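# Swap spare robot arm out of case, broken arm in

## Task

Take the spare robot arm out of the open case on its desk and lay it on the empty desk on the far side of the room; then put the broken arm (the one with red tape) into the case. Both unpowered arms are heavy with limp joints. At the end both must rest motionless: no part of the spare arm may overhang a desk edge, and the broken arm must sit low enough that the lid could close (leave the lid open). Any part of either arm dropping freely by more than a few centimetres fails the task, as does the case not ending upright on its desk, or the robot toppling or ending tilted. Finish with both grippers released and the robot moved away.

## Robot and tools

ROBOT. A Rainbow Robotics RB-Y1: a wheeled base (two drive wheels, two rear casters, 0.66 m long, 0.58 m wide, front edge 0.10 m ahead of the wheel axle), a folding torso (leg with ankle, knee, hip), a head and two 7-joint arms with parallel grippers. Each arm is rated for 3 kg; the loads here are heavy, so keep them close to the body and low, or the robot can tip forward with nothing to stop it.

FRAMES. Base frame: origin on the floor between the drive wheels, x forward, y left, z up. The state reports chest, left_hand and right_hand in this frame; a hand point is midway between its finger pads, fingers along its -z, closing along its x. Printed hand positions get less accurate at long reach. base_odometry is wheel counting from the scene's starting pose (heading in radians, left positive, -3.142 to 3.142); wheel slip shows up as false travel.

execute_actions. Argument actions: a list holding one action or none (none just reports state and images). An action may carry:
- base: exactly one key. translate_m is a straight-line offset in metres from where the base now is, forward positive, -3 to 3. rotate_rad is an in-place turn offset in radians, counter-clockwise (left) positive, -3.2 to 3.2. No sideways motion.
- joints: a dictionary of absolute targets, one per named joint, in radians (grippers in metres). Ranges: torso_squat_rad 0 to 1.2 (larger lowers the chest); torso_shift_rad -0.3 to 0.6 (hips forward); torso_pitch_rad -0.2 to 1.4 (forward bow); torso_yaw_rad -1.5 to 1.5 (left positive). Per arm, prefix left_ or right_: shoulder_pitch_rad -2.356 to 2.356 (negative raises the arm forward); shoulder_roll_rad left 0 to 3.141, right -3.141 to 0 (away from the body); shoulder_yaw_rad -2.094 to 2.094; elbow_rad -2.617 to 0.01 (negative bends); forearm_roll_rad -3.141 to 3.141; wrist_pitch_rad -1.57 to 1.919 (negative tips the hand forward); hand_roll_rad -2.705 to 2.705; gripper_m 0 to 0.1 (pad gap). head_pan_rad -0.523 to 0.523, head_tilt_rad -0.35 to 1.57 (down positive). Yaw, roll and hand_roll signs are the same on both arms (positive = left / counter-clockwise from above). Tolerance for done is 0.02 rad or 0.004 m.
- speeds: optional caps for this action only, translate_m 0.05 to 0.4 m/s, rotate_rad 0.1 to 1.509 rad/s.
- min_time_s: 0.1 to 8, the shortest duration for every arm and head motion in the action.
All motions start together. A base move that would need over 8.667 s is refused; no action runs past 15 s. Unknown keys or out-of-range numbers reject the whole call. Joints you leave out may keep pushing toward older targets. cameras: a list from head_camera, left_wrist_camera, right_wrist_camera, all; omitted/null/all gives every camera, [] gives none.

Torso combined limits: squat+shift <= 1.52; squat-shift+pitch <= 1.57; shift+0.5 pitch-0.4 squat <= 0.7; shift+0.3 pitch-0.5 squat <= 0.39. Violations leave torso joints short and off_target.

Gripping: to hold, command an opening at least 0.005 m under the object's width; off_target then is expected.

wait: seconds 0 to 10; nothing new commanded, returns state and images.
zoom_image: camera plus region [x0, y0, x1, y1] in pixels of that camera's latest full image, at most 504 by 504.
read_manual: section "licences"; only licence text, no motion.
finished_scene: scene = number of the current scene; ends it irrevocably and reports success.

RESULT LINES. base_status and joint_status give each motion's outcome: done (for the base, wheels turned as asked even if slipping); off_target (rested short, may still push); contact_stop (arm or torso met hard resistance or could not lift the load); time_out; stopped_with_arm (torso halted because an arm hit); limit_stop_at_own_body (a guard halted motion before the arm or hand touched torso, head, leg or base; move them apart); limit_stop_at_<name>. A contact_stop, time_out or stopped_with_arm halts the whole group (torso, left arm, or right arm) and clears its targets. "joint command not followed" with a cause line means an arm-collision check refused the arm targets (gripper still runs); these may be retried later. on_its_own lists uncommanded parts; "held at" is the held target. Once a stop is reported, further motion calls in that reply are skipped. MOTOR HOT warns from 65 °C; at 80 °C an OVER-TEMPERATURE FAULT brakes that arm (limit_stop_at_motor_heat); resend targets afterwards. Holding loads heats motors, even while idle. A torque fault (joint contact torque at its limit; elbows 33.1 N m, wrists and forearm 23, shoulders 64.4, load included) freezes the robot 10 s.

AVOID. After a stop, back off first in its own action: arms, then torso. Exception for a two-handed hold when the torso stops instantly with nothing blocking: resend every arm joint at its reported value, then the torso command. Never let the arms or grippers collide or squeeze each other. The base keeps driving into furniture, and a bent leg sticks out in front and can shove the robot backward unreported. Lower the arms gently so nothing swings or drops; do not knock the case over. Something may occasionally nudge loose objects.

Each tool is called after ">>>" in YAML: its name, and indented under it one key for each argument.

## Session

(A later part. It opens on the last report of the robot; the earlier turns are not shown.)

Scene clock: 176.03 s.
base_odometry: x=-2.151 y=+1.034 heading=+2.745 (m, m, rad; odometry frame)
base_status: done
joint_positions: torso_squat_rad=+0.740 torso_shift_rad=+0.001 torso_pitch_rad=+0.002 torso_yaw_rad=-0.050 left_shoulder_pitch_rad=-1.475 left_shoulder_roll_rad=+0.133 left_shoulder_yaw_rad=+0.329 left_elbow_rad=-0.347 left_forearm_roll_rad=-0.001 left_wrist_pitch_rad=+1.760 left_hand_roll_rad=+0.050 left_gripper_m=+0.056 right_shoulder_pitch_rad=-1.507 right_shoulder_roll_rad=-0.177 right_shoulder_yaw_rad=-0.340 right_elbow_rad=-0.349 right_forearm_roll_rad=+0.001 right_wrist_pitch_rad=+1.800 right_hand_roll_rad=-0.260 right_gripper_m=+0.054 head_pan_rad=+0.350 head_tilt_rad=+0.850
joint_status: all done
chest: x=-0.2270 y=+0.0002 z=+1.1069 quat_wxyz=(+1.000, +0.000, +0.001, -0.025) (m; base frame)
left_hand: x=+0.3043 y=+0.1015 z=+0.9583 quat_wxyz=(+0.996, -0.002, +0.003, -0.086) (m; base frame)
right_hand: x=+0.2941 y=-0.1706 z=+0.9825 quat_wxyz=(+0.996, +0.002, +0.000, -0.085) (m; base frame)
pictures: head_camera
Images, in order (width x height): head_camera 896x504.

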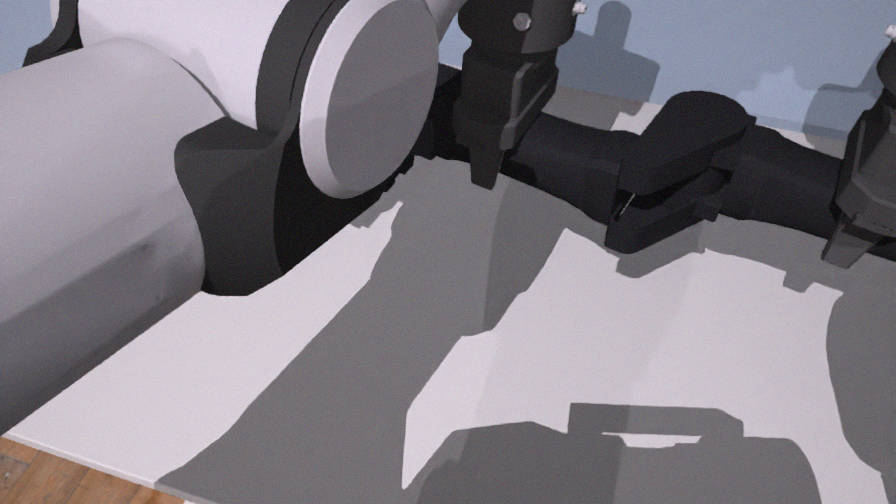

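>>> execute_actions:
  actions:
    - {"base":{"translate_m":-0.08},"joints":{"torso_yaw_rad":0,"torso_squat_rad":0.78}}
  cameras: []

>>> execute_actions:
  actions:
    - {"base":{"translate_m":0.03},"speeds":{"translate_m":0.05},"joints":{"torso_squat_rad":0.84,"head_tilt_rad":1.0,"head_pan_rad":0.52}}
  cameras: ["head_camera","left_wrist_camera"]

Scene clock: 182.87 s.
base_odometry: x=-2.077 y=+1.003 heading=+2.743 (m, m, rad; odometry frame)
base_status: done
joint_positions: torso_squat_rad=+0.780 torso_shift_rad=+0.001 torso_pitch_rad=+0.001 torso_yaw_rad=+0.000 left_shoulder_pitch_rad=-1.475 left_shoulder_roll_rad=+0.133 left_shoulder_yaw_rad=+0.329 left_elbow_rad=-0.347 left_forearm_roll_rad=-0.001 left_wrist_pitch_rad=+1.760 left_hand_roll_rad=+0.050 left_gripper_m=+0.056 right_shoulder_pitch_rad=-1.507 right_shoulder_roll_rad=-0.177 right_shoulder_yaw_rad=-0.340 right_elbow_rad=-0.349 right_forearm_roll_rad=+0.001 right_wrist_pitch_rad=+1.800 right_hand_roll_rad=-0.260 right_gripper_m=+0.054 head_pan_rad=+0.350 head_tilt_rad=+0.850
joint_status: all done
chest: x=-0.2272 y=+0.0003 z=+1.0876 quat_wxyz=(+1.000, +0.000, +0.001, +0.000) (m; base frame)
left_hand: x=+0.2984 y=+0.1280 z=+0.9391 quat_wxyz=(+0.998, -0.002, +0.003, -0.061) (m; base frame)
right_hand: x=+0.3018 y=-0.1443 z=+0.9634 quat_wxyz=(+0.998, +0.002, +0.000, -0.060) (m; base frame)
pictures: none
No camera images: the call's "cameras" was empty. Leave "cameras" out to get every camera's image.

Scene clock: 184.33 s.
base_odometry: x=-2.105 y=+1.015 heading=+2.743 (m, m, rad; odometry frame)
base_status: done
joint_positions: torso_squat_rad=+0.840 torso_shift_rad=+0.001 torso_pitch_rad=+0.001 torso_yaw_rad=+0.000 left_shoulder_pitch_rad=-1.481 left_shoulder_roll_rad=+0.134 left_shoulder_yaw_rad=+0.329 left_elbow_rad=-0.350 left_forearm_roll_rad=+0.000 left_wrist_pitch_rad=+1.760 left_hand_roll_rad=+0.050 left_gripper_m=+0.056 right_shoulder_pitch_rad=-1.506 right_shoulder_roll_rad=-0.177 right_shoulder_yaw_rad=-0.340 right_elbow_rad=-0.348 right_forearm_roll_rad=+0.001 right_wrist_pitch_rad=+1.800 right_hand_roll_rad=-0.260 right_gripper_m=+0.055 head_pan_rad=+0.520 head_tilt_rad=+1.000
joint_status: all done
chest: x=-0.2275 y=+0.0001 z=+1.0572 quat_wxyz=(+1.000, +0.000, +0.000, +0.000) (m; base frame)
left_hand: x=+0.2999 y=+0.1274 z=+0.9127 quat_wxyz=(+0.998, -0.002, -0.002, -0.061) (m; base frame)
right_hand: x=+0.3012 y=-0.1445 z=+0.9322 quat_wxyz=(+0.998, +0.002, +0.001, -0.060) (m; base frame)
pictures: head_camera, left_wrist_camera
Images, in order (width x height): head_camera 896x504, left_wrist_camera 644x364.

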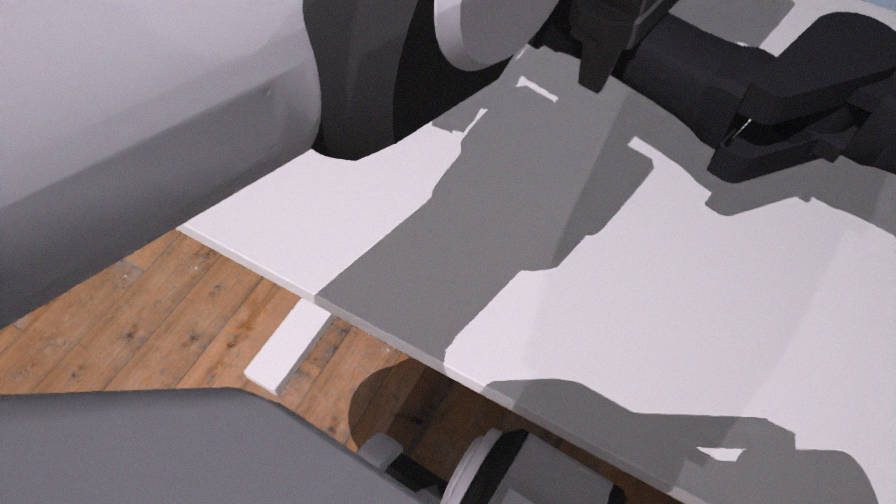

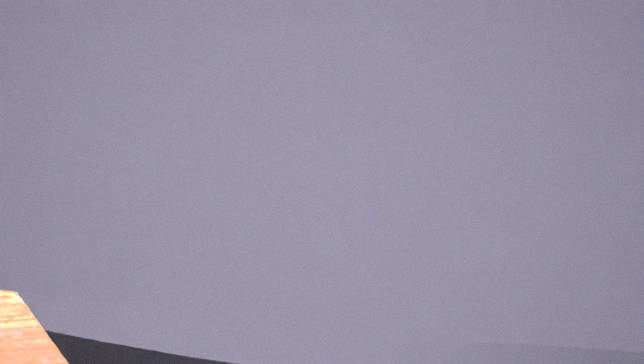

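Touching now; drag.

>>> execute_actions:
  actions:
    - {"base":{"translate_m":0.05},"speeds":{"translate_m":0.05},"joints":{"torso_squat_rad":0.88,"torso_yaw_rad":-0.06}}
  cameras: []

>>> execute_actions:
  actions:
    - {"base":{"translate_m":0.03},"speeds":{"translate_m":0.05},"joints":{"torso_squat_rad":0.94}}
  cameras: ["head_camera"]

Scene clock: 193.00 s.
base_odometry: x=-2.151 y=+1.035 heading=+2.743 (m, m, rad; odometry frame)
base_status: done
joint_positions: torso_squat_rad=+0.880 torso_shift_rad=+0.001 torso_pitch_rad=+0.002 torso_yaw_rad=-0.060 left_shoulder_pitch_rad=-1.477 left_shoulder_roll_rad=+0.132 left_shoulder_yaw_rad=+0.329 left_elbow_rad=-0.348 left_forearm_roll_rad=+0.000 left_wrist_pitch_rad=+1.760 left_hand_roll_rad=+0.050 left_gripper_m=+0.056 right_shoulder_pitch_rad=-1.507 right_shoulder_roll_rad=-0.175 right_shoulder_yaw_rad=-0.340 right_elbow_rad=-0.349 right_forearm_roll_rad=+0.000 right_wrist_pitch_rad=+1.800 right_hand_roll_rad=-0.260 right_gripper_m=+0.054 head_pan_rad=+0.520 head_tilt_rad=+1.000
joint_status: all done
chest: x=-0.2272 y=+0.0001 z=+1.0360 quat_wxyz=(+1.000, +0.000, +0.001, -0.030) (m; base frame)
left_hand: x=+0.3055 y=+0.0949 z=+0.8887 quat_wxyz=(+0.996, -0.002, +0.001, -0.092) (m; base frame)
right_hand: x=+0.2919 y=-0.1749 z=+0.9113 quat_wxyz=(+0.996, +0.002, +0.000, -0.089) (m; base frame)
pictures: none
No camera images: the call's "cameras" was empty. Leave "cameras" out to get every camera's image.

Scene clock: 194.23 s.
base_odometry: x=-2.179 y=+1.046 heading=+2.744 (m, m, rad; odometry frame)
base_status: done
joint_positions: torso_squat_rad=+0.940 torso_shift_rad=+0.001 torso_pitch_rad=+0.002 torso_yaw_rad=-0.060 left_shoulder_pitch_rad=-1.477 left_shoulder_roll_rad=+0.132 left_shoulder_yaw_rad=+0.329 left_elbow_rad=-0.348 left_forearm_roll_rad=+0.000 left_wrist_pitch_rad=+1.760 left_hand_roll_rad=+0.050 left_gripper_m=+0.056 right_shoulder_pitch_rad=-1.507 right_shoulder_roll_rad=-0.175 right_shoulder_yaw_rad=-0.340 right_elbow_rad=-0.349 right_forearm_roll_rad=+0.000 right_wrist_pitch_rad=+1.800 right_hand_roll_rad=-0.260 right_gripper_m=+0.054 head_pan_rad=+0.520 head_tilt_rad=+1.000
joint_status: all done
chest: x=-0.2272 y=+0.0001 z=+1.0028 quat_wxyz=(+1.000, +0.000, +0.001, -0.030) (m; base frame)
left_hand: x=+0.3055 y=+0.0949 z=+0.8554 quat_wxyz=(+0.996, -0.002, +0.002, -0.092) (m; base frame)
right_hand: x=+0.2919 y=-0.1749 z=+0.8782 quat_wxyz=(+0.996, +0.002, +0.000, -0.089) (m; base frame)
pictures: head_camera
Images, in order (width x height): head_camera 896x504.

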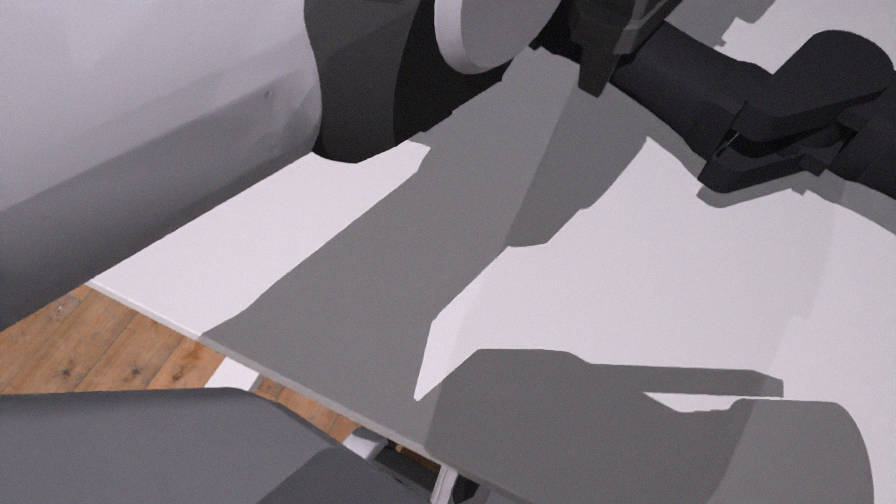

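>>> execute_actions:
  actions:
    - {"joints":{"torso_squat_rad":1.02,"head_pan_rad":0,"head_tilt_rad":0.7}}
  cameras: []

>>> execute_actions:
  actions:
    - {"joints":{"torso_squat_rad":1.06}}
  cameras: ["head_camera"]

Scene clock: 201.87 s.
base_odometry: x=-2.179 y=+1.046 heading=+2.744 (m, m, rad; odometry frame)
base_status: not commanded
joint_positions: torso_squat_rad=+1.020 torso_shift_rad=+0.000 torso_pitch_rad=+0.001 torso_yaw_rad=-0.060 left_shoulder_pitch_rad=-1.475 left_shoulder_roll_rad=+0.131 left_shoulder_yaw_rad=+0.329 left_elbow_rad=-0.347 left_forearm_roll_rad=+0.000 left_wrist_pitch_rad=+1.760 left_hand_roll_rad=+0.050 left_gripper_m=+0.056 right_shoulder_pitch_rad=-1.513 right_shoulder_roll_rad=-0.177 right_shoulder_yaw_rad=-0.340 right_elbow_rad=-0.351 right_forearm_roll_rad=+0.000 right_wrist_pitch_rad=+1.800 right_hand_roll_rad=-0.260 right_gripper_m=+0.054 head_pan_rad=+0.000 head_tilt_rad=+0.700
joint_status: all done
chest: x=-0.2276 y=+0.0004 z=+0.9563 quat_wxyz=(+1.000, -0.001, +0.000, -0.030) (m; base frame)
left_hand: x=+0.3044 y=+0.0950 z=+0.8080 quat_wxyz=(+0.996, -0.003, +0.003, -0.092) (m; base frame)
right_hand: x=+0.2932 y=-0.1743 z=+0.8358 quat_wxyz=(+0.996, +0.002, -0.004, -0.089) (m; base frame)
pictures: none
No camera images: the call's "cameras" was empty. Leave "cameras" out to get every camera's image.

Scene clock: 202.67 s.
base_odometry: x=-2.179 y=+1.046 heading=+2.744 (m, m, rad; odometry frame)
base_status: not commanded
joint_positions: torso_squat_rad=+1.060 torso_shift_rad=-0.001 torso_pitch_rad=-0.003 torso_yaw_rad=-0.060 left_shoulder_pitch_rad=-1.483 left_shoulder_roll_rad=+0.134 left_shoulder_yaw_rad=+0.329 left_elbow_rad=-0.351 left_forearm_roll_rad=+0.000 left_wrist_pitch_rad=+1.762 left_hand_roll_rad=+0.050 left_gripper_m=+0.056 right_shoulder_pitch_rad=-1.516 right_shoulder_roll_rad=-0.179 right_shoulder_yaw_rad=-0.340 right_elbow_rad=-0.353 right_forearm_roll_rad=+0.000 right_wrist_pitch_rad=+1.799 right_hand_roll_rad=-0.260 right_gripper_m=+0.055 head_pan_rad=+0.000 head_tilt_rad=+0.700
joint_status: all done
chest: x=-0.2291 y=+0.0004 z=+0.9320 quat_wxyz=(+1.000, -0.001, -0.001, -0.030) (m; base frame)
left_hand: x=+0.3057 y=+0.0951 z=+0.7908 quat_wxyz=(+0.996, -0.002, -0.004, -0.092) (m; base frame)
right_hand: x=+0.2935 y=-0.1747 z=+0.8157 quat_wxyz=(+0.996, +0.002, -0.009, -0.089) (m; base frame)
pictures: head_camera
Images, in order (width x height): head_camera 896x504.

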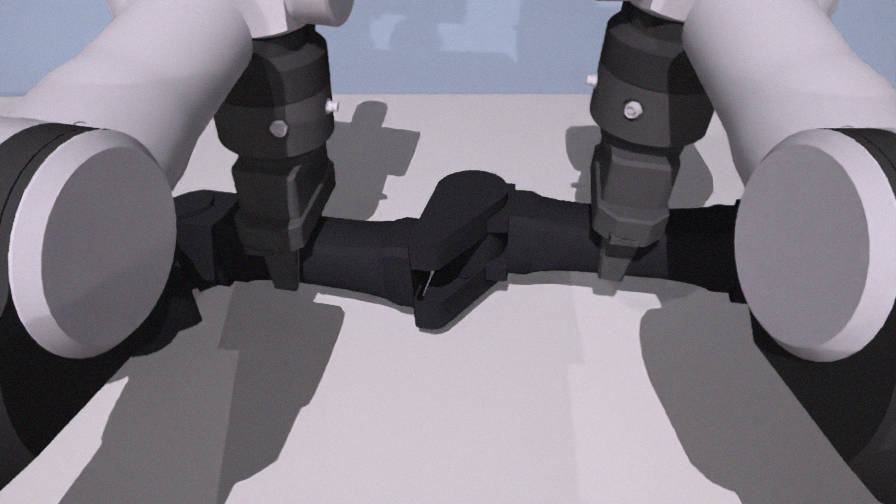

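>>> execute_actions:
  actions:
    - {"joints":{"left_gripper_m":0.1,"right_gripper_m":0.1}}
  cameras: []

>>> execute_actions:
  actions:
    - {"joints":{"torso_squat_rad":0.7,"torso_yaw_rad":0}}
  cameras: []

>>> execute_actions:
  actions:
    - {"base":{"translate_m":-0.8},"joints":{"torso_squat_rad":0,"left_shoulder_roll_rad":0.9,"right_shoulder_roll_rad":-0.9,"head_tilt_rad":0.6}}
  cameras: ["head_camera"]

>>> execute_actions:
  actions:
    - {"base":{"rotate_rad":1.9},"joints":{"head_tilt_rad":0.4}}
  cameras: ["head_camera"]

Scene clock: 212.83 s.
base_odometry: x=-2.179 y=+1.046 heading=+2.744 (m, m, rad; odometry frame)
base_status: not commanded
joint_positions: torso_squat_rad=+1.060 torso_shift_rad=+0.000 torso_pitch_rad=+0.000 torso_yaw_rad=-0.060 left_shoulder_pitch_rad=-1.480 left_shoulder_roll_rad=+0.133 left_shoulder_yaw_rad=+0.329 left_elbow_rad=-0.350 left_forearm_roll_rad=+0.000 left_wrist_pitch_rad=+1.760 left_hand_roll_rad=+0.050 left_gripper_m=+0.099 right_shoulder_pitch_rad=-1.510 right_shoulder_roll_rad=-0.176 right_shoulder_yaw_rad=-0.340 right_elbow_rad=-0.350 right_forearm_roll_rad=+0.000 right_wrist_pitch_rad=+1.800 right_hand_roll_rad=-0.260 right_gripper_m=+0.100 head_pan_rad=+0.000 head_tilt_rad=+0.700
joint_status: all done
chest: x=-0.2280 y=+0.0003 z=+0.9321 quat_wxyz=(+1.000, -0.001, +0.000, -0.030) (m; base frame)
left_hand: x=+0.3060 y=+0.0952 z=+0.7878 quat_wxyz=(+0.996, -0.002, -0.002, -0.092) (m; base frame)
right_hand: x=+0.2923 y=-0.1746 z=+0.8106 quat_wxyz=(+0.996, +0.002, -0.003, -0.089) (m; base frame)
pictures: none
No camera images: the call's "cameras" was empty. Leave "cameras" out to get every camera's image.

Scene clock: 214.83 s.
base_odometry: x=-2.179 y=+1.046 heading=+2.744 (m, m, rad; odometry frame)
base_status: not commanded
joint_positions: torso_squat_rad=+0.700 torso_shift_rad=+0.000 torso_pitch_rad=+0.000 torso_yaw_rad=+0.000 left_shoulder_pitch_rad=-1.480 left_shoulder_roll_rad=+0.133 left_shoulder_yaw_rad=+0.329 left_elbow_rad=-0.350 left_forearm_roll_rad=+0.000 left_wrist_pitch_rad=+1.760 left_hand_roll_rad=+0.050 left_gripper_m=+0.099 right_shoulder_pitch_rad=-1.510 right_shoulder_roll_rad=-0.176 right_shoulder_yaw_rad=-0.340 right_elbow_rad=-0.350 right_forearm_roll_rad=+0.000 right_wrist_pitch_rad=+1.800 right_hand_roll_rad=-0.260 right_gripper_m=+0.100 head_pan_rad=+0.000 head_tilt_rad=+0.700
joint_status: all done
chest: x=-0.2278 y=+0.0003 z=+1.1253 quat_wxyz=(+1.000, -0.001, +0.000, +0.000) (m; base frame)
left_hand: x=+0.2994 y=+0.1270 z=+0.9806 quat_wxyz=(+0.998, -0.002, -0.002, -0.062) (m; base frame)
right_hand: x=+0.3019 y=-0.1432 z=+1.0035 quat_wxyz=(+0.998, +0.002, -0.003, -0.059) (m; base frame)
pictures: none
No camera images: the call's "cameras" was empty. Leave "cameras" out to get every camera's image.

Scene clock: 218.57 s.
base_odometry: x=-1.441 y=+0.737 heading=+2.746 (m, m, rad; odometry frame)
base_status: done
joint_positions: torso_squat_rad=+0.000 torso_shift_rad=+0.000 torso_pitch_rad=+0.000 torso_yaw_rad=+0.000 left_shoulder_pitch_rad=-1.480 left_shoulder_roll_rad=+0.900 left_shoulder_yaw_rad=+0.329 left_elbow_rad=-0.350 left_forearm_roll_rad=+0.000 left_wrist_pitch_rad=+1.760 left_hand_roll_rad=+0.050 left_gripper_m=+0.099 right_shoulder_pitch_rad=-1.510 right_shoulder_roll_rad=-0.900 right_shoulder_yaw_rad=-0.340 right_elbow_rad=-0.350 right_forearm_roll_rad=+0.000 right_wrist_pitch_rad=+1.800 right_hand_roll_rad=-0.260 right_gripper_m=+0.100 head_pan_rad=+0.000 head_tilt_rad=+0.600
joint_status: all done
chest: x=-0.2279 y=+0.0003 z=+1.2899 quat_wxyz=(+1.000, +0.000, +0.000, +0.000) (m; base frame)
left_hand: x=+0.2621 y=+0.5222 z=+1.2924 quat_wxyz=(+0.947, +0.040, -0.127, +0.292) (m; base frame)
right_hand: x=+0.2603 y=-0.5107 z=+1.3050 quat_wxyz=(+0.914, -0.013, -0.125, -0.386) (m; base frame)
pictures: head_camera
Images, in order (width x height): head_camera 896x504.

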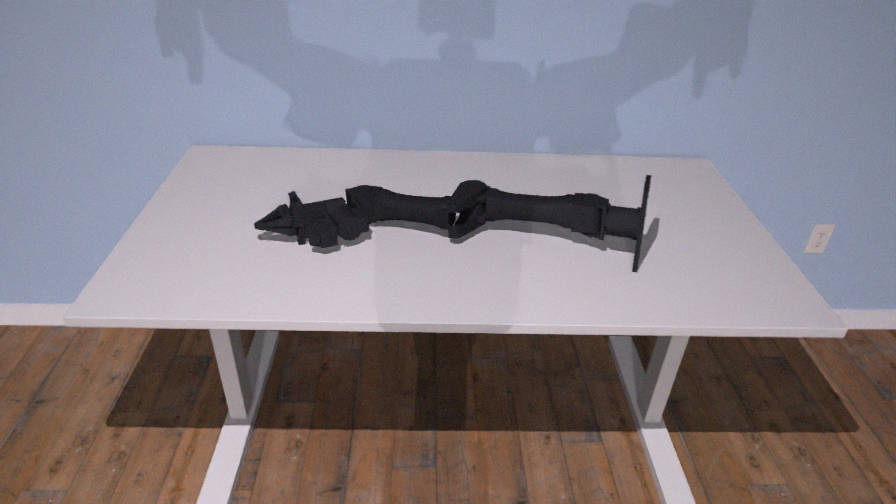

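Scene clock: 222.83 s.
base_odometry: x=-1.441 y=+0.737 heading=-1.638 (m, m, rad; odometry frame)
base_status: done
joint_positions: torso_squat_rad=+0.000 torso_shift_rad=+0.000 torso_pitch_rad=+0.000 torso_yaw_rad=+0.000 left_shoulder_pitch_rad=-1.480 left_shoulder_roll_rad=+0.900 left_shoulder_yaw_rad=+0.329 left_elbow_rad=-0.350 left_forearm_roll_rad=+0.000 left_wrist_pitch_rad=+1.760 left_hand_roll_rad=+0.050 left_gripper_m=+0.099 right_shoulder_pitch_rad=-1.510 right_shoulder_roll_rad=-0.900 right_shoulder_yaw_rad=-0.340 right_elbow_rad=-0.350 right_forearm_roll_rad=+0.000 right_wrist_pitch_rad=+1.800 right_hand_roll_rad=-0.260 right_gripper_m=+0.100 head_pan_rad=+0.000 head_tilt_rad=+0.400
joint_status: all done
chest: x=-0.2279 y=+0.0003 z=+1.2899 quat_wxyz=(+1.000, +0.000, +0.000, +0.000) (m; base frame)
left_hand: x=+0.2621 y=+0.5222 z=+1.2924 quat_wxyz=(+0.947, +0.040, -0.127, +0.292) (m; base frame)
right_hand: x=+0.2603 y=-0.5107 z=+1.3050 quat_wxyz=(+0.914, -0.013, -0.125, -0.386) (m; base frame)
pictures: head_camera
Images, in order (width x height): head_camera 896x504.

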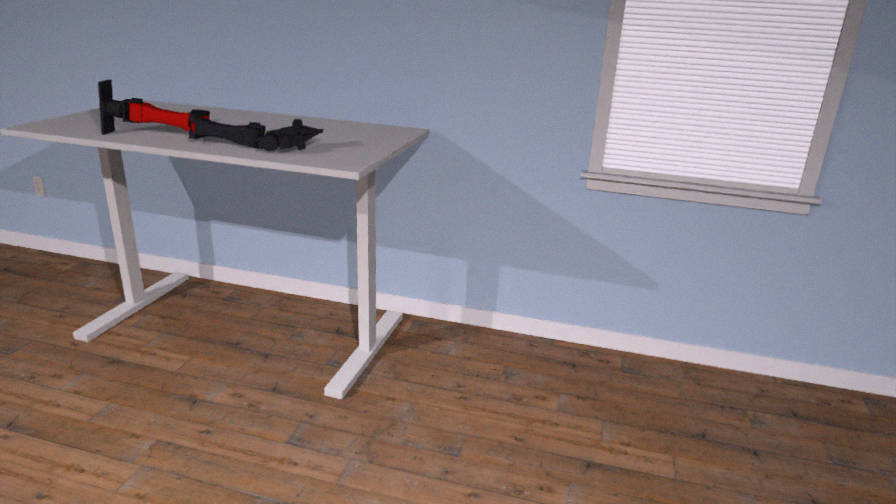

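>>> execute_actions:
  actions:
    - {"base":{"rotate_rad":0.73}}
  cameras: []

>>> execute_actions:
  actions:
    - {"base":{"translate_m":1.88}}
  cameras: []

>>> execute_actions:
  actions:
    - {"base":{"rotate_rad":-1.06},"joints":{"head_tilt_rad":0.65}}
  cameras: ["head_camera"]

Scene clock: 238.53 s.
base_odometry: x=-1.441 y=+0.737 heading=-0.909 (m, m, rad; odometry frame)
base_status: done
joint_positions: torso_squat_rad=+0.000 torso_shift_rad=+0.000 torso_pitch_rad=+0.000 torso_yaw_rad=+0.000 left_shoulder_pitch_rad=-1.480 left_shoulder_roll_rad=+0.900 left_shoulder_yaw_rad=+0.329 left_elbow_rad=-0.350 left_forearm_roll_rad=+0.000 left_wrist_pitch_rad=+1.760 left_hand_roll_rad=+0.050 left_gripper_m=+0.099 right_shoulder_pitch_rad=-1.510 right_shoulder_roll_rad=-0.900 right_shoulder_yaw_rad=-0.340 right_elbow_rad=-0.350 right_forearm_roll_rad=+0.000 right_wrist_pitch_rad=+1.800 right_hand_roll_rad=-0.260 right_gripper_m=+0.100 head_pan_rad=+0.000 head_tilt_rad=+0.400
joint_status: not commanded
chest: x=-0.2279 y=+0.0003 z=+1.2899 quat_wxyz=(+1.000, +0.000, +0.000, +0.000) (m; base frame)
left_hand: x=+0.2621 y=+0.5221 z=+1.2924 quat_wxyz=(+0.947, +0.040, -0.127, +0.292) (m; base frame)
right_hand: x=+0.2603 y=-0.5107 z=+1.3050 quat_wxyz=(+0.914, -0.013, -0.125, -0.386) (m; base frame)
pictures: none
No camera images: the call's "cameras" was empty. Leave "cameras" out to get every camera's image.

Scene clock: 244.60 s.
base_odometry: x=-0.284 y=-0.745 heading=-0.908 (m, m, rad; odometry frame)
base_status: done
joint_positions: torso_squat_rad=+0.000 torso_shift_rad=+0.000 torso_pitch_rad=+0.000 torso_yaw_rad=+0.000 left_shoulder_pitch_rad=-1.480 left_shoulder_roll_rad=+0.900 left_shoulder_yaw_rad=+0.329 left_elbow_rad=-0.350 left_forearm_roll_rad=+0.000 left_wrist_pitch_rad=+1.760 left_hand_roll_rad=+0.050 left_gripper_m=+0.099 right_shoulder_pitch_rad=-1.510 right_shoulder_roll_rad=-0.900 right_shoulder_yaw_rad=-0.340 right_elbow_rad=-0.350 right_forearm_roll_rad=+0.000 right_wrist_pitch_rad=+1.800 right_hand_roll_rad=-0.260 right_gripper_m=+0.100 head_pan_rad=+0.000 head_tilt_rad=+0.400
joint_status: not commanded
chest: x=-0.2277 y=+0.0003 z=+1.2899 quat_wxyz=(+1.000, +0.000, +0.000, +0.000) (m; base frame)
left_hand: x=+0.2622 y=+0.5221 z=+1.2923 quat_wxyz=(+0.947, +0.040, -0.127, +0.292) (m; base frame)
right_hand: x=+0.2605 y=-0.5107 z=+1.3049 quat_wxyz=(+0.914, -0.013, -0.125, -0.386) (m; base frame)
pictures: none
No camera images: the call's "cameras" was empty. Leave "cameras" out to get every camera's image.

Scene clock: 247.87 s.
base_odometry: x=-0.284 y=-0.745 heading=-1.967 (m, m, rad; odometry frame)
base_status: done
joint_positions: torso_squat_rad=+0.000 torso_shift_rad=+0.000 torso_pitch_rad=+0.000 torso_yaw_rad=+0.000 left_shoulder_pitch_rad=-1.480 left_shoulder_roll_rad=+0.900 left_shoulder_yaw_rad=+0.329 left_elbow_rad=-0.350 left_forearm_roll_rad=+0.000 left_wrist_pitch_rad=+1.760 left_hand_roll_rad=+0.050 left_gripper_m=+0.099 right_shoulder_pitch_rad=-1.510 right_shoulder_roll_rad=-0.900 right_shoulder_yaw_rad=-0.340 right_elbow_rad=-0.350 right_forearm_roll_rad=+0.000 right_wrist_pitch_rad=+1.800 right_hand_roll_rad=-0.260 right_gripper_m=+0.100 head_pan_rad=+0.000 head_tilt_rad=+0.650
joint_status: all done
chest: x=-0.2278 y=+0.0003 z=+1.2899 quat_wxyz=(+1.000, +0.000, +0.000, +0.000) (m; base frame)
left_hand: x=+0.2622 y=+0.5222 z=+1.2923 quat_wxyz=(+0.947, +0.040, -0.127, +0.292) (m; base frame)
right_hand: x=+0.2605 y=-0.5107 z=+1.3049 quat_wxyz=(+0.914, -0.013, -0.125, -0.386) (m; base frame)
pictures: head_camera
Images, in order (width x height): head_camera 896x504.

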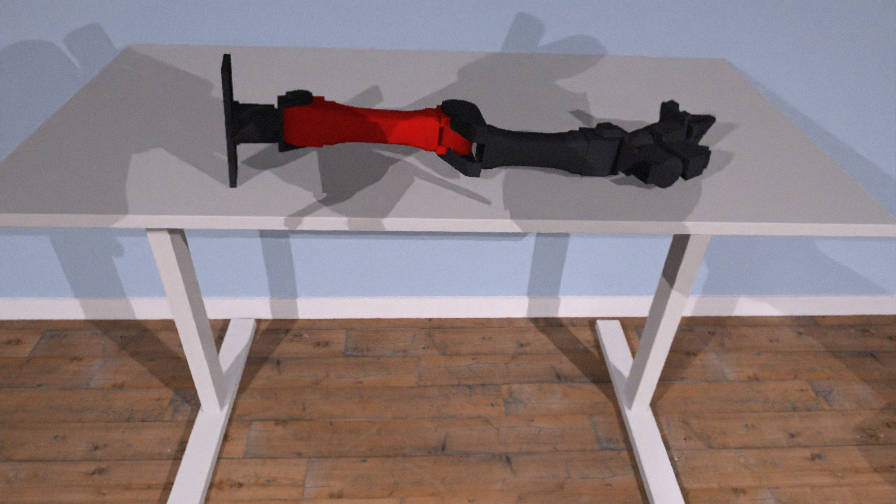

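>>> execute_actions:
  actions:
    - {"base":{"rotate_rad":0.1},"joints":{"left_shoulder_pitch_rad":-1.515,"left_shoulder_roll_rad":0.16,"left_shoulder_yaw_rad":0.336,"left_wrist_pitch_rad":1.8,"left_hand_roll_rad":0.3,"right_shoulder_pitch_rad":-1.475,"right_shoulder_roll_rad":-0.15,"right_shoulder_yaw_rad":-0.333,"right_wrist_pitch_rad":1.76,"right_hand_roll_rad":0.0,"torso_pitch_rad":-0.08}}
  cameras: []

>>> execute_actions:
  actions:
    - {"base":{"translate_m":0.5}}
  cameras: []

>>> execute_actions:
  actions:
    - {"base":{"rotate_rad":-0.3},"joints":{"head_tilt_rad":0.8}}

Scene clock: 264.97 s.
base_odometry: x=-0.284 y=-0.745 heading=-1.868 (m, m, rad; odometry frame)
base_status: done
joint_positions: torso_squat_rad=+0.000 torso_shift_rad=+0.000 torso_pitch_rad=-0.080 torso_yaw_rad=+0.000 left_shoulder_pitch_rad=-1.515 left_shoulder_roll_rad=+0.160 left_shoulder_yaw_rad=+0.336 left_elbow_rad=-0.350 left_forearm_roll_rad=+0.000 left_wrist_pitch_rad=+1.800 left_hand_roll_rad=+0.300 left_gripper_m=+0.099 right_shoulder_pitch_rad=-1.475 right_shoulder_roll_rad=-0.150 right_shoulder_yaw_rad=-0.333 right_elbow_rad=-0.350 right_forearm_roll_rad=+0.000 right_wrist_pitch_rad=+1.760 right_hand_roll_rad=+0.000 right_gripper_m=+0.100 head_pan_rad=+0.000 head_tilt_rad=+0.650
joint_status: all done
chest: x=-0.2525 y=+0.0002 z=+1.2889 quat_wxyz=(+0.999, +0.000, -0.040, +0.000) (m; base frame)
left_hand: x=+0.2837 y=+0.1348 z=+1.2087 quat_wxyz=(+0.997, -0.004, -0.042, +0.070) (m; base frame)
right_hand: x=+0.2863 y=-0.1355 z=+1.1879 quat_wxyz=(+0.996, +0.000, -0.042, +0.078) (m; base frame)
pictures: none
No camera images: the call's "cameras" was empty. Leave "cameras" out to get every camera's image.

Scene clock: 267.60 s.
base_odometry: x=-0.431 y=-1.223 heading=-1.869 (m, m, rad; odometry frame)
base_status: done
joint_positions: torso_squat_rad=+0.000 torso_shift_rad=+0.000 torso_pitch_rad=-0.080 torso_yaw_rad=+0.000 left_shoulder_pitch_rad=-1.515 left_shoulder_roll_rad=+0.160 left_shoulder_yaw_rad=+0.336 left_elbow_rad=-0.350 left_forearm_roll_rad=+0.000 left_wrist_pitch_rad=+1.800 left_hand_roll_rad=+0.300 left_gripper_m=+0.099 right_shoulder_pitch_rad=-1.475 right_shoulder_roll_rad=-0.150 right_shoulder_yaw_rad=-0.333 right_elbow_rad=-0.350 right_forearm_roll_rad=+0.000 right_wrist_pitch_rad=+1.760 right_hand_roll_rad=+0.000 right_gripper_m=+0.100 head_pan_rad=+0.000 head_tilt_rad=+0.650
joint_status: not commanded
chest: x=-0.2525 y=+0.0002 z=+1.2889 quat_wxyz=(+0.999, +0.000, -0.040, +0.000) (m; base frame)
left_hand: x=+0.2838 y=+0.1349 z=+1.2087 quat_wxyz=(+0.997, -0.004, -0.042, +0.070) (m; base frame)
right_hand: x=+0.2864 y=-0.1356 z=+1.1878 quat_wxyz=(+0.996, +0.000, -0.042, +0.078) (m; base frame)
pictures: none
No camera images: the call's "cameras" was empty. Leave "cameras" out to get every camera's image.

Scene clock: 269.47 s.
base_odometry: x=-0.431 y=-1.223 heading=-2.169 (m, m, rad; odometry frame)
base_status: done
joint_positions: torso_squat_rad=+0.000 torso_shift_rad=+0.000 torso_pitch_rad=-0.080 torso_yaw_rad=+0.000 left_shoulder_pitch_rad=-1.515 left_shoulder_roll_rad=+0.160 left_shoulder_yaw_rad=+0.336 left_elbow_rad=-0.350 left_forearm_roll_rad=+0.000 left_wrist_pitch_rad=+1.800 left_hand_roll_rad=+0.300 left_gripper_m=+0.099 right_shoulder_pitch_rad=-1.475 right_shoulder_roll_rad=-0.150 right_shoulder_yaw_rad=-0.333 right_elbow_rad=-0.350 right_forearm_roll_rad=+0.000 right_wrist_pitch_rad=+1.760 right_hand_roll_rad=+0.000 right_gripper_m=+0.100 head_pan_rad=+0.000 head_tilt_rad=+0.800
joint_status: all done
chest: x=-0.2525 y=+0.0003 z=+1.2889 quat_wxyz=(+0.999, +0.000, -0.040, +0.000) (m; base frame)
left_hand: x=+0.2838 y=+0.1349 z=+1.2087 quat_wxyz=(+0.997, -0.004, -0.042, +0.070) (m; base frame)
right_hand: x=+0.2864 y=-0.1356 z=+1.1879 quat_wxyz=(+0.996, +0.000, -0.042, +0.078) (m; base frame)
pictures: head_camera, left_wrist_camera, right_wrist_camera
Images, in order (width x height): head_camera 896x504, left_wrist_camera 644x364, right_wrist_camera 644x364.

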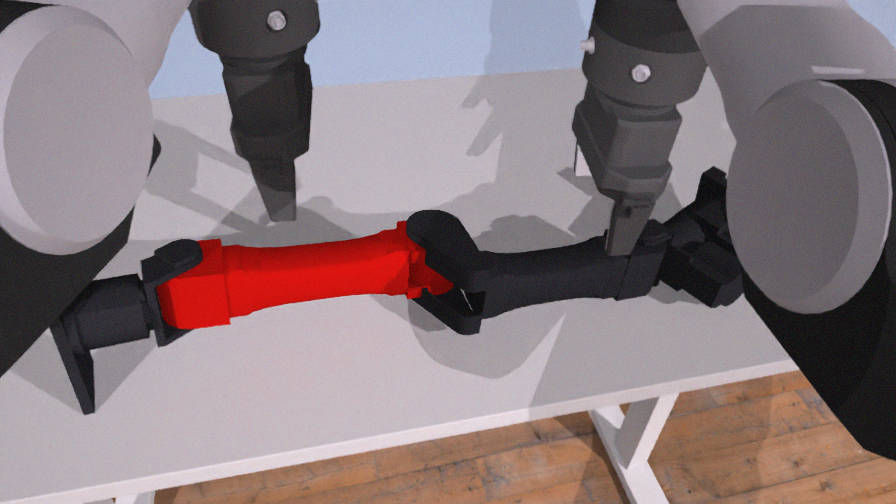

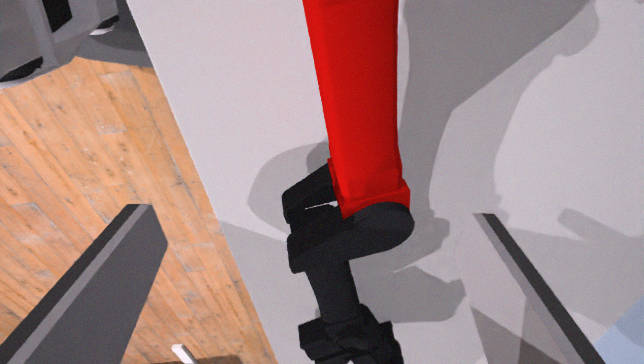

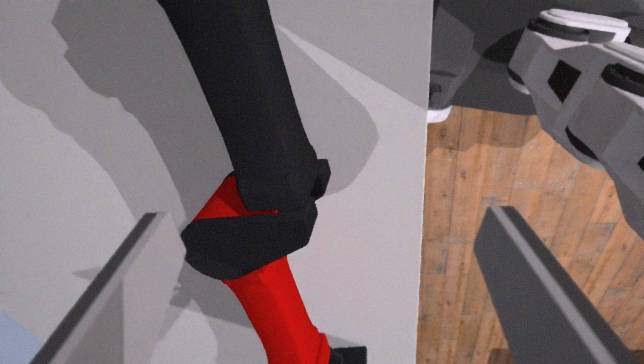

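>>> execute_actions:
  actions:
    - {"base":{"translate_m":0.035},"joints":{"torso_pitch_rad":0,"torso_yaw_rad":0.05,"left_hand_roll_rad":0.33,"right_hand_roll_rad":0.08,"torso_squat_rad":0.25}}

Scene clock: 276.30 s.
base_odometry: x=-0.450 y=-1.252 heading=-2.170 (m, m, rad; odometry frame)
base_status: done
joint_positions: torso_squat_rad=+0.250 torso_shift_rad=+0.000 torso_pitch_rad=+0.000 torso_yaw_rad=+0.050 left_shoulder_pitch_rad=-1.515 left_shoulder_roll_rad=+0.160 left_shoulder_yaw_rad=+0.336 left_elbow_rad=-0.350 left_forearm_roll_rad=+0.000 left_wrist_pitch_rad=+1.800 left_hand_roll_rad=+0.330 left_gripper_m=+0.099 right_shoulder_pitch_rad=-1.475 right_shoulder_roll_rad=-0.150 right_shoulder_yaw_rad=-0.333 right_elbow_rad=-0.350 right_forearm_roll_rad=+0.000 right_wrist_pitch_rad=+1.760 right_hand_roll_rad=+0.080 right_gripper_m=+0.100 head_pan_rad=+0.000 head_tilt_rad=+0.800
joint_status: all done
chest: x=-0.2279 y=+0.0003 z=+1.2682 quat_wxyz=(+1.000, +0.000, +0.000, +0.025) (m; base frame)
left_hand: x=+0.2930 y=+0.1611 z=+1.1455 quat_wxyz=(+0.994, -0.001, -0.002, +0.110) (m; base frame)
right_hand: x=+0.3074 y=-0.1090 z=+1.1245 quat_wxyz=(+0.990, +0.003, -0.002, +0.142) (m; base frame)
pictures: head_camera, left_wrist_camera, right_wrist_camera
Images, in order (width x height): head_camera 896x504, left_wrist_camera 644x364, right_wrist_camera 644x364.

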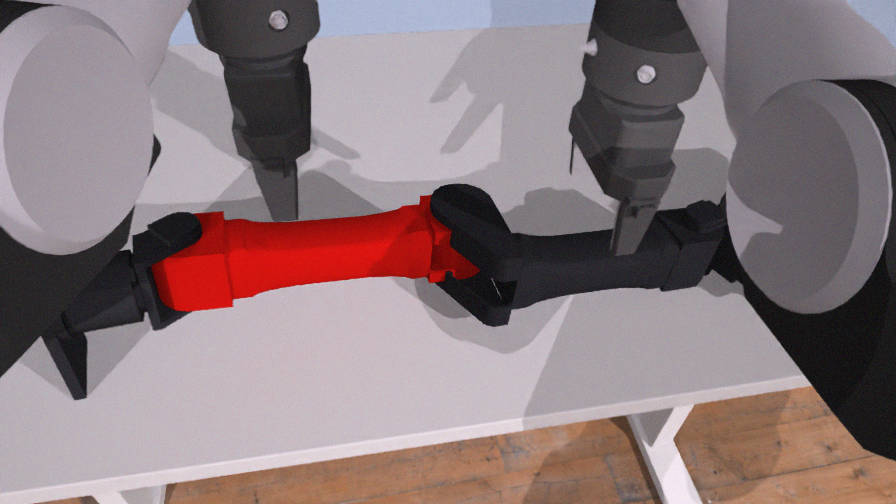

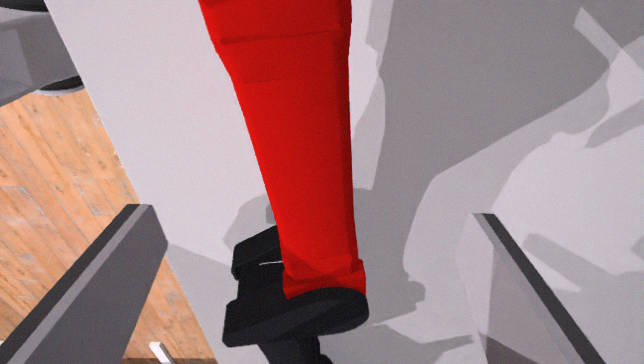

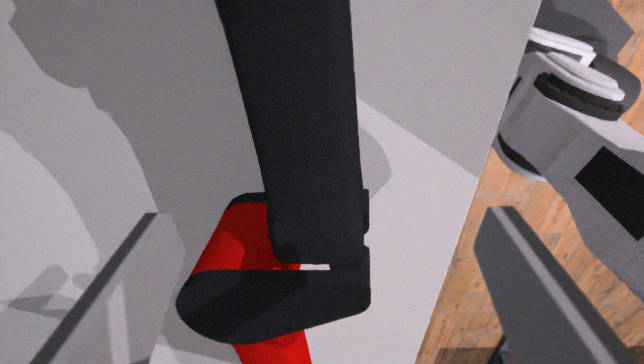

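>>> execute_actions:
  actions:
    - {"joints":{"left_hand_roll_rad":0.41,"right_hand_roll_rad":0.15,"torso_squat_rad":0.52}}

Scene clock: 283.53 s.
base_odometry: x=-0.450 y=-1.252 heading=-2.170 (m, m, rad; odometry frame)
base_status: not commanded
joint_positions: torso_squat_rad=+0.520 torso_shift_rad=+0.000 torso_pitch_rad=+0.000 torso_yaw_rad=+0.050 left_shoulder_pitch_rad=-1.515 left_shoulder_roll_rad=+0.160 left_shoulder_yaw_rad=+0.336 left_elbow_rad=-0.350 left_forearm_roll_rad=+0.000 left_wrist_pitch_rad=+1.800 left_hand_roll_rad=+0.410 left_gripper_m=+0.099 right_shoulder_pitch_rad=-1.475 right_shoulder_roll_rad=-0.150 right_shoulder_yaw_rad=-0.333 right_elbow_rad=-0.350 right_forearm_roll_rad=+0.000 right_wrist_pitch_rad=+1.760 right_hand_roll_rad=+0.150 right_gripper_m=+0.100 head_pan_rad=+0.000 head_tilt_rad=+0.800
joint_status: all done
chest: x=-0.2279 y=+0.0003 z=+1.1974 quat_wxyz=(+1.000, +0.000, +0.000, +0.025) (m; base frame)
left_hand: x=+0.2929 y=+0.1611 z=+1.0748 quat_wxyz=(+0.989, -0.002, -0.002, +0.150) (m; base frame)
right_hand: x=+0.3073 y=-0.1090 z=+1.0537 quat_wxyz=(+0.984, +0.003, -0.002, +0.177) (m; base frame)
pictures: head_camera, left_wrist_camera, right_wrist_camera
Images, in order (width x height): head_camera 896x504, left_wrist_camera 644x364, right_wrist_camera 644x364.

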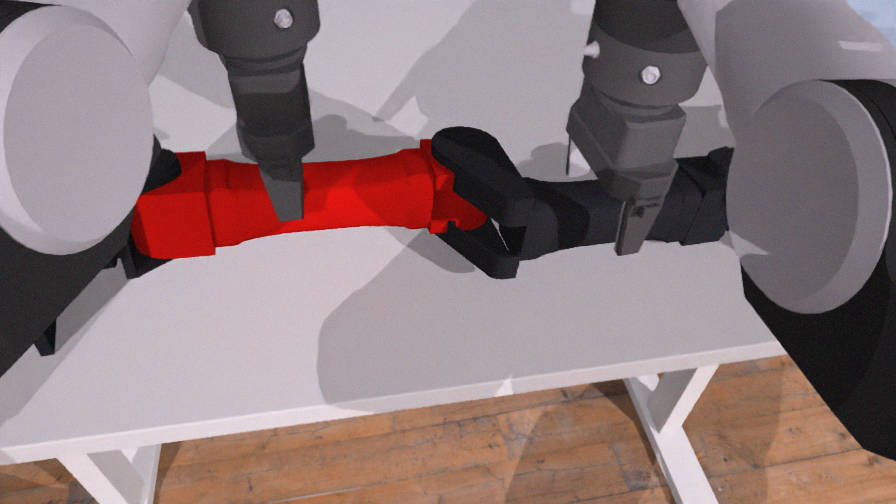

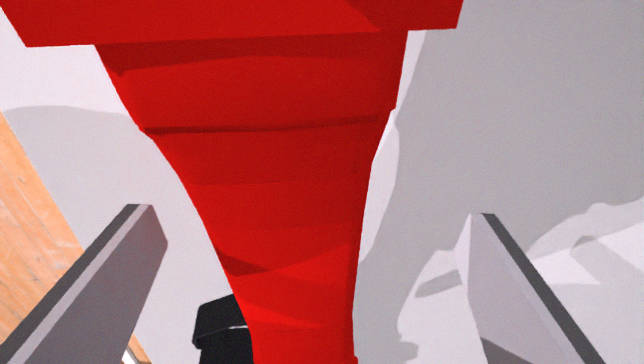

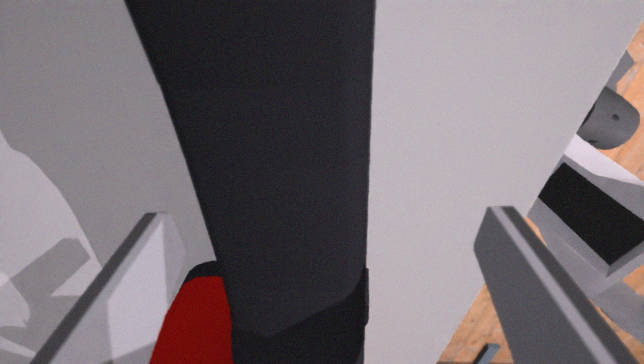

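>>> execute_actions:
  actions:
    - {"joints":{"left_wrist_pitch_rad":1.84,"right_wrist_pitch_rad":1.72,"torso_squat_rad":0.635}}

Scene clock: 289.10 s.
base_odometry: x=-0.450 y=-1.252 heading=-2.170 (m, m, rad; odometry frame)
base_status: not commanded
joint_positions: torso_squat_rad=+0.635 torso_shift_rad=+0.000 torso_pitch_rad=+0.000 torso_yaw_rad=+0.050 left_shoulder_pitch_rad=-1.515 left_shoulder_roll_rad=+0.160 left_shoulder_yaw_rad=+0.336 left_elbow_rad=-0.350 left_forearm_roll_rad=+0.000 left_wrist_pitch_rad=+1.840 left_hand_roll_rad=+0.410 left_gripper_m=+0.099 right_shoulder_pitch_rad=-1.475 right_shoulder_roll_rad=-0.150 right_shoulder_yaw_rad=-0.333 right_elbow_rad=-0.350 right_forearm_roll_rad=+0.000 right_wrist_pitch_rad=+1.720 right_hand_roll_rad=+0.150 right_gripper_m=+0.100 head_pan_rad=+0.000 head_tilt_rad=+0.800
joint_status: all done
chest: x=-0.2279 y=+0.0003 z=+1.1535 quat_wxyz=(+1.000, +0.000, +0.000, +0.025) (m; base frame)
left_hand: x=+0.2837 y=+0.1621 z=+1.0310 quat_wxyz=(+0.989, +0.004, +0.017, +0.150) (m; base frame)
right_hand: x=+0.3163 y=-0.1072 z=+1.0100 quat_wxyz=(+0.984, +0.003, -0.022, +0.177) (m; base frame)
pictures: head_camera, left_wrist_camera, right_wrist_camera
Images, in order (width x height): head_camera 896x504, left_wrist_camera 644x364, right_wrist_camera 644x364.

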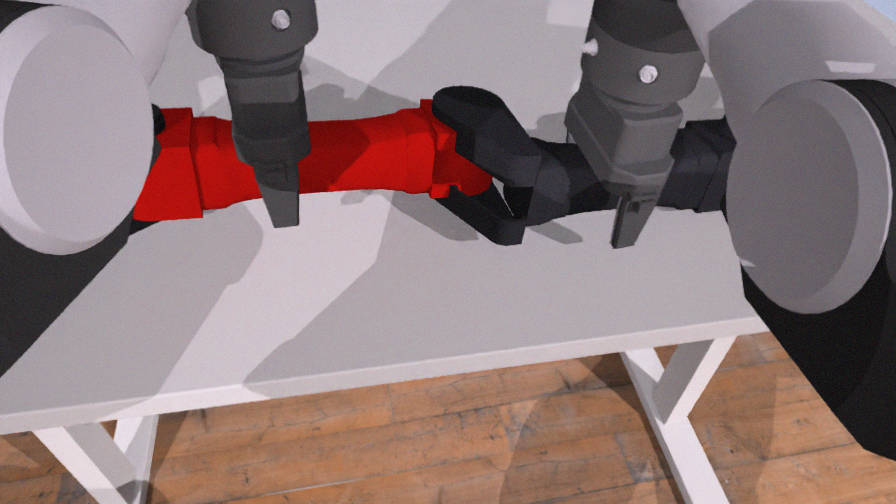

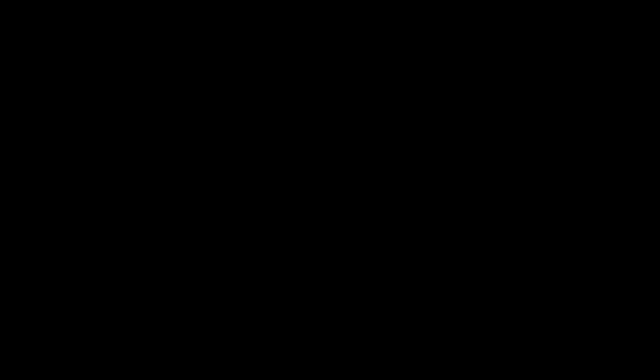

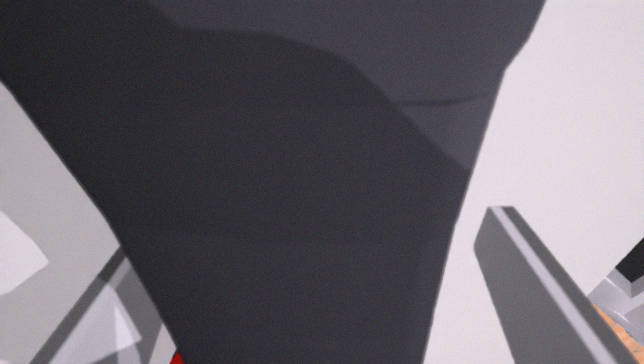

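>>> execute_actions:
  actions:
    - {"joints":{"right_shoulder_pitch_rad":-1.45,"right_wrist_pitch_rad":1.70}}
  cameras: []

>>> execute_actions:
  actions:
    - {"joints":{"left_gripper_m":0.02,"right_gripper_m":0.02}}
  cameras: []

>>> execute_actions:
  actions:
    - {"joints":{"torso_squat_rad":0}}
  cameras: ["head_camera"]

>>> execute_actions:
  actions:
    - {"joints":{"torso_pitch_rad":-0.18,"left_wrist_pitch_rad":1.919,"right_wrist_pitch_rad":1.80,"head_pan_rad":-0.4,"head_tilt_rad":1.05},"min_time_s":1.4}
  cameras: ["head_camera"]

Scene clock: 299.13 s.
base_odometry: x=-0.450 y=-1.252 heading=-2.170 (m, m, rad; odometry frame)
base_status: not commanded
joint_positions: torso_squat_rad=+0.635 torso_shift_rad=+0.000 torso_pitch_rad=-0.002 torso_yaw_rad=+0.050 left_shoulder_pitch_rad=-1.515 left_shoulder_roll_rad=+0.160 left_shoulder_yaw_rad=+0.336 left_elbow_rad=-0.350 left_forearm_roll_rad=+0.000 left_wrist_pitch_rad=+1.840 left_hand_roll_rad=+0.410 left_gripper_m=+0.099 right_shoulder_pitch_rad=-1.456 right_shoulder_roll_rad=-0.152 right_shoulder_yaw_rad=-0.333 right_elbow_rad=-0.353 right_forearm_roll_rad=+0.000 right_wrist_pitch_rad=+1.700 right_hand_roll_rad=+0.150 right_gripper_m=+0.100 head_pan_rad=+0.000 head_tilt_rad=+0.800
joint_status: all done
chest: x=-0.2287 y=+0.0003 z=+1.1534 quat_wxyz=(+1.000, -0.001, -0.001, +0.025) (m; base frame)
left_hand: x=+0.2831 y=+0.1622 z=+1.0317 quat_wxyz=(+0.989, +0.003, +0.016, +0.150) (m; base frame)
right_hand: x=+0.3176 y=-0.1108 z=+1.0022 quat_wxyz=(+0.985, +0.004, -0.025, +0.172) (m; base frame)
pictures: none
No camera images: the call's "cameras" was empty. Leave "cameras" out to get every camera's image.

Scene clock: 300.40 s.
base_odometry: x=-0.450 y=-1.252 heading=-2.170 (m, m, rad; odometry frame)
base_status: not commanded
joint_positions: torso_squat_rad=+0.635 torso_shift_rad=+0.000 torso_pitch_rad=-0.002 torso_yaw_rad=+0.050 left_shoulder_pitch_rad=-1.515 left_shoulder_roll_rad=+0.160 left_shoulder_yaw_rad=+0.336 left_elbow_rad=-0.350 left_forearm_roll_rad=+0.000 left_wrist_pitch_rad=+1.840 left_hand_roll_rad=+0.410 left_gripper_m=+0.054 right_shoulder_pitch_rad=-1.456 right_shoulder_roll_rad=-0.152 right_shoulder_yaw_rad=-0.333 right_elbow_rad=-0.353 right_forearm_roll_rad=+0.000 right_wrist_pitch_rad=+1.700 right_hand_roll_rad=+0.150 right_gripper_m=+0.055 head_pan_rad=+0.000 head_tilt_rad=+0.800
joint_status: left_gripper_m off_target (ended at +0.054, target +0.020); right_gripper_m off_target (ended at +0.055, target +0.020)
chest: x=-0.2287 y=+0.0003 z=+1.1534 quat_wxyz=(+1.000, -0.001, -0.001, +0.025) (m; base frame)
left_hand: x=+0.2830 y=+0.1621 z=+1.0315 quat_wxyz=(+0.989, +0.003, +0.017, +0.149) (m; base frame)
right_hand: x=+0.3179 y=-0.1107 z=+1.0024 quat_wxyz=(+0.985, +0.004, -0.026, +0.172) (m; base frame)
pictures: none
No camera images: the call's "cameras" was empty. Leave "cameras" out to get every camera's image.

Scene clock: 303.30 s.
base_odometry: x=-0.450 y=-1.252 heading=-2.170 (m, m, rad; odometry frame)
base_status: not commanded
joint_positions: torso_squat_rad=+0.000 torso_shift_rad=+0.001 torso_pitch_rad=+0.002 torso_yaw_rad=+0.050 left_shoulder_pitch_rad=-1.512 left_shoulder_roll_rad=+0.158 left_shoulder_yaw_rad=+0.336 left_elbow_rad=-0.349 left_forearm_roll_rad=+0.000 left_wrist_pitch_rad=+1.840 left_hand_roll_rad=+0.410 left_gripper_m=+0.054 right_shoulder_pitch_rad=-1.447 right_shoulder_roll_rad=-0.149 right_shoulder_yaw_rad=-0.333 right_elbow_rad=-0.348 right_forearm_roll_rad=+0.000 right_wrist_pitch_rad=+1.700 right_hand_roll_rad=+0.150 right_gripper_m=+0.054 head_pan_rad=+0.000 head_tilt_rad=+0.800
joint_status: all done
chest: x=-0.2267 y=+0.0003 z=+1.2899 quat_wxyz=(+1.000, +0.000, +0.001, +0.025) (m; base frame)
left_hand: x=+0.2837 y=+0.1619 z=+1.1644 quat_wxyz=(+0.989, +0.004, +0.021, +0.149) (m; base frame)
right_hand: x=+0.3160 y=-0.1110 z=+1.1304 quat_wxyz=(+0.985, +0.005, -0.017, +0.172) (m; base frame)
pictures: head_camera
Images, in order (width x height): head_camera 896x504.

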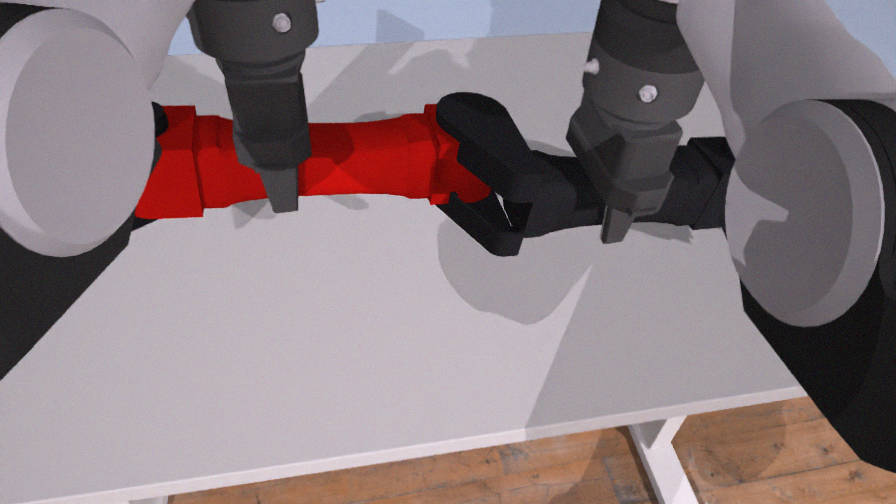

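Scene clock: 305.00 s.
base_odometry: x=-0.450 y=-1.252 heading=-2.170 (m, m, rad; odometry frame)
base_status: not commanded
joint_positions: torso_squat_rad=+0.000 torso_shift_rad=+0.001 torso_pitch_rad=-0.178 torso_yaw_rad=+0.050 left_shoulder_pitch_rad=-1.513 left_shoulder_roll_rad=+0.156 left_shoulder_yaw_rad=+0.336 left_elbow_rad=-0.349 left_forearm_roll_rad=+0.001 left_wrist_pitch_rad=+1.919 left_hand_roll_rad=+0.410 left_gripper_m=+0.054 right_shoulder_pitch_rad=-1.447 right_shoulder_roll_rad=-0.146 right_shoulder_yaw_rad=-0.333 right_elbow_rad=-0.348 right_forearm_roll_rad=-0.001 right_wrist_pitch_rad=+1.800 right_hand_roll_rad=+0.150 right_gripper_m=+0.054 head_pan_rad=-0.400 head_tilt_rad=+1.050
joint_status: all done
chest: x=-0.2823 y=+0.0003 z=+1.2850 quat_wxyz=(+0.996, -0.003, -0.089, +0.025) (m; base frame)
left_hand: x=+0.2243 y=+0.1624 z=+1.2514 quat_wxyz=(+0.988, +0.000, -0.031, +0.149) (m; base frame)
right_hand: x=+0.2574 y=-0.1139 z=+1.2210 quat_wxyz=(+0.983, -0.011, -0.055, +0.174) (m; base frame)
pictures: head_camera
Images, in order (width x height): head_camera 896x504.

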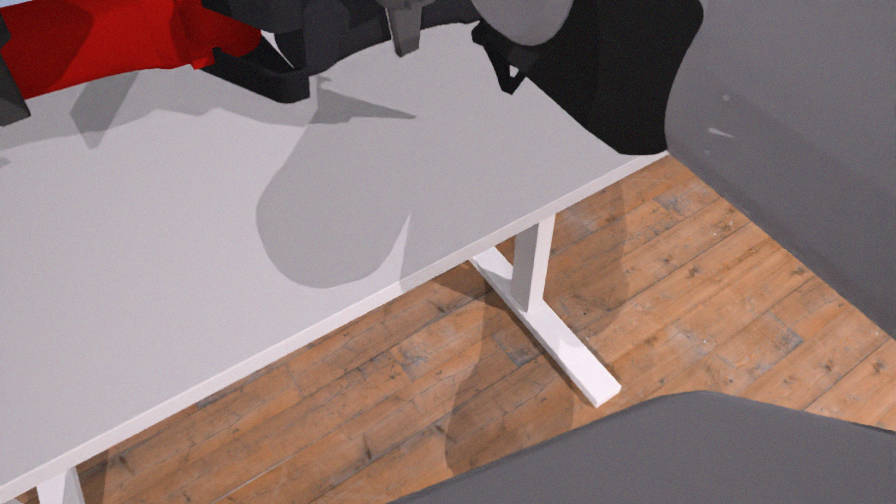

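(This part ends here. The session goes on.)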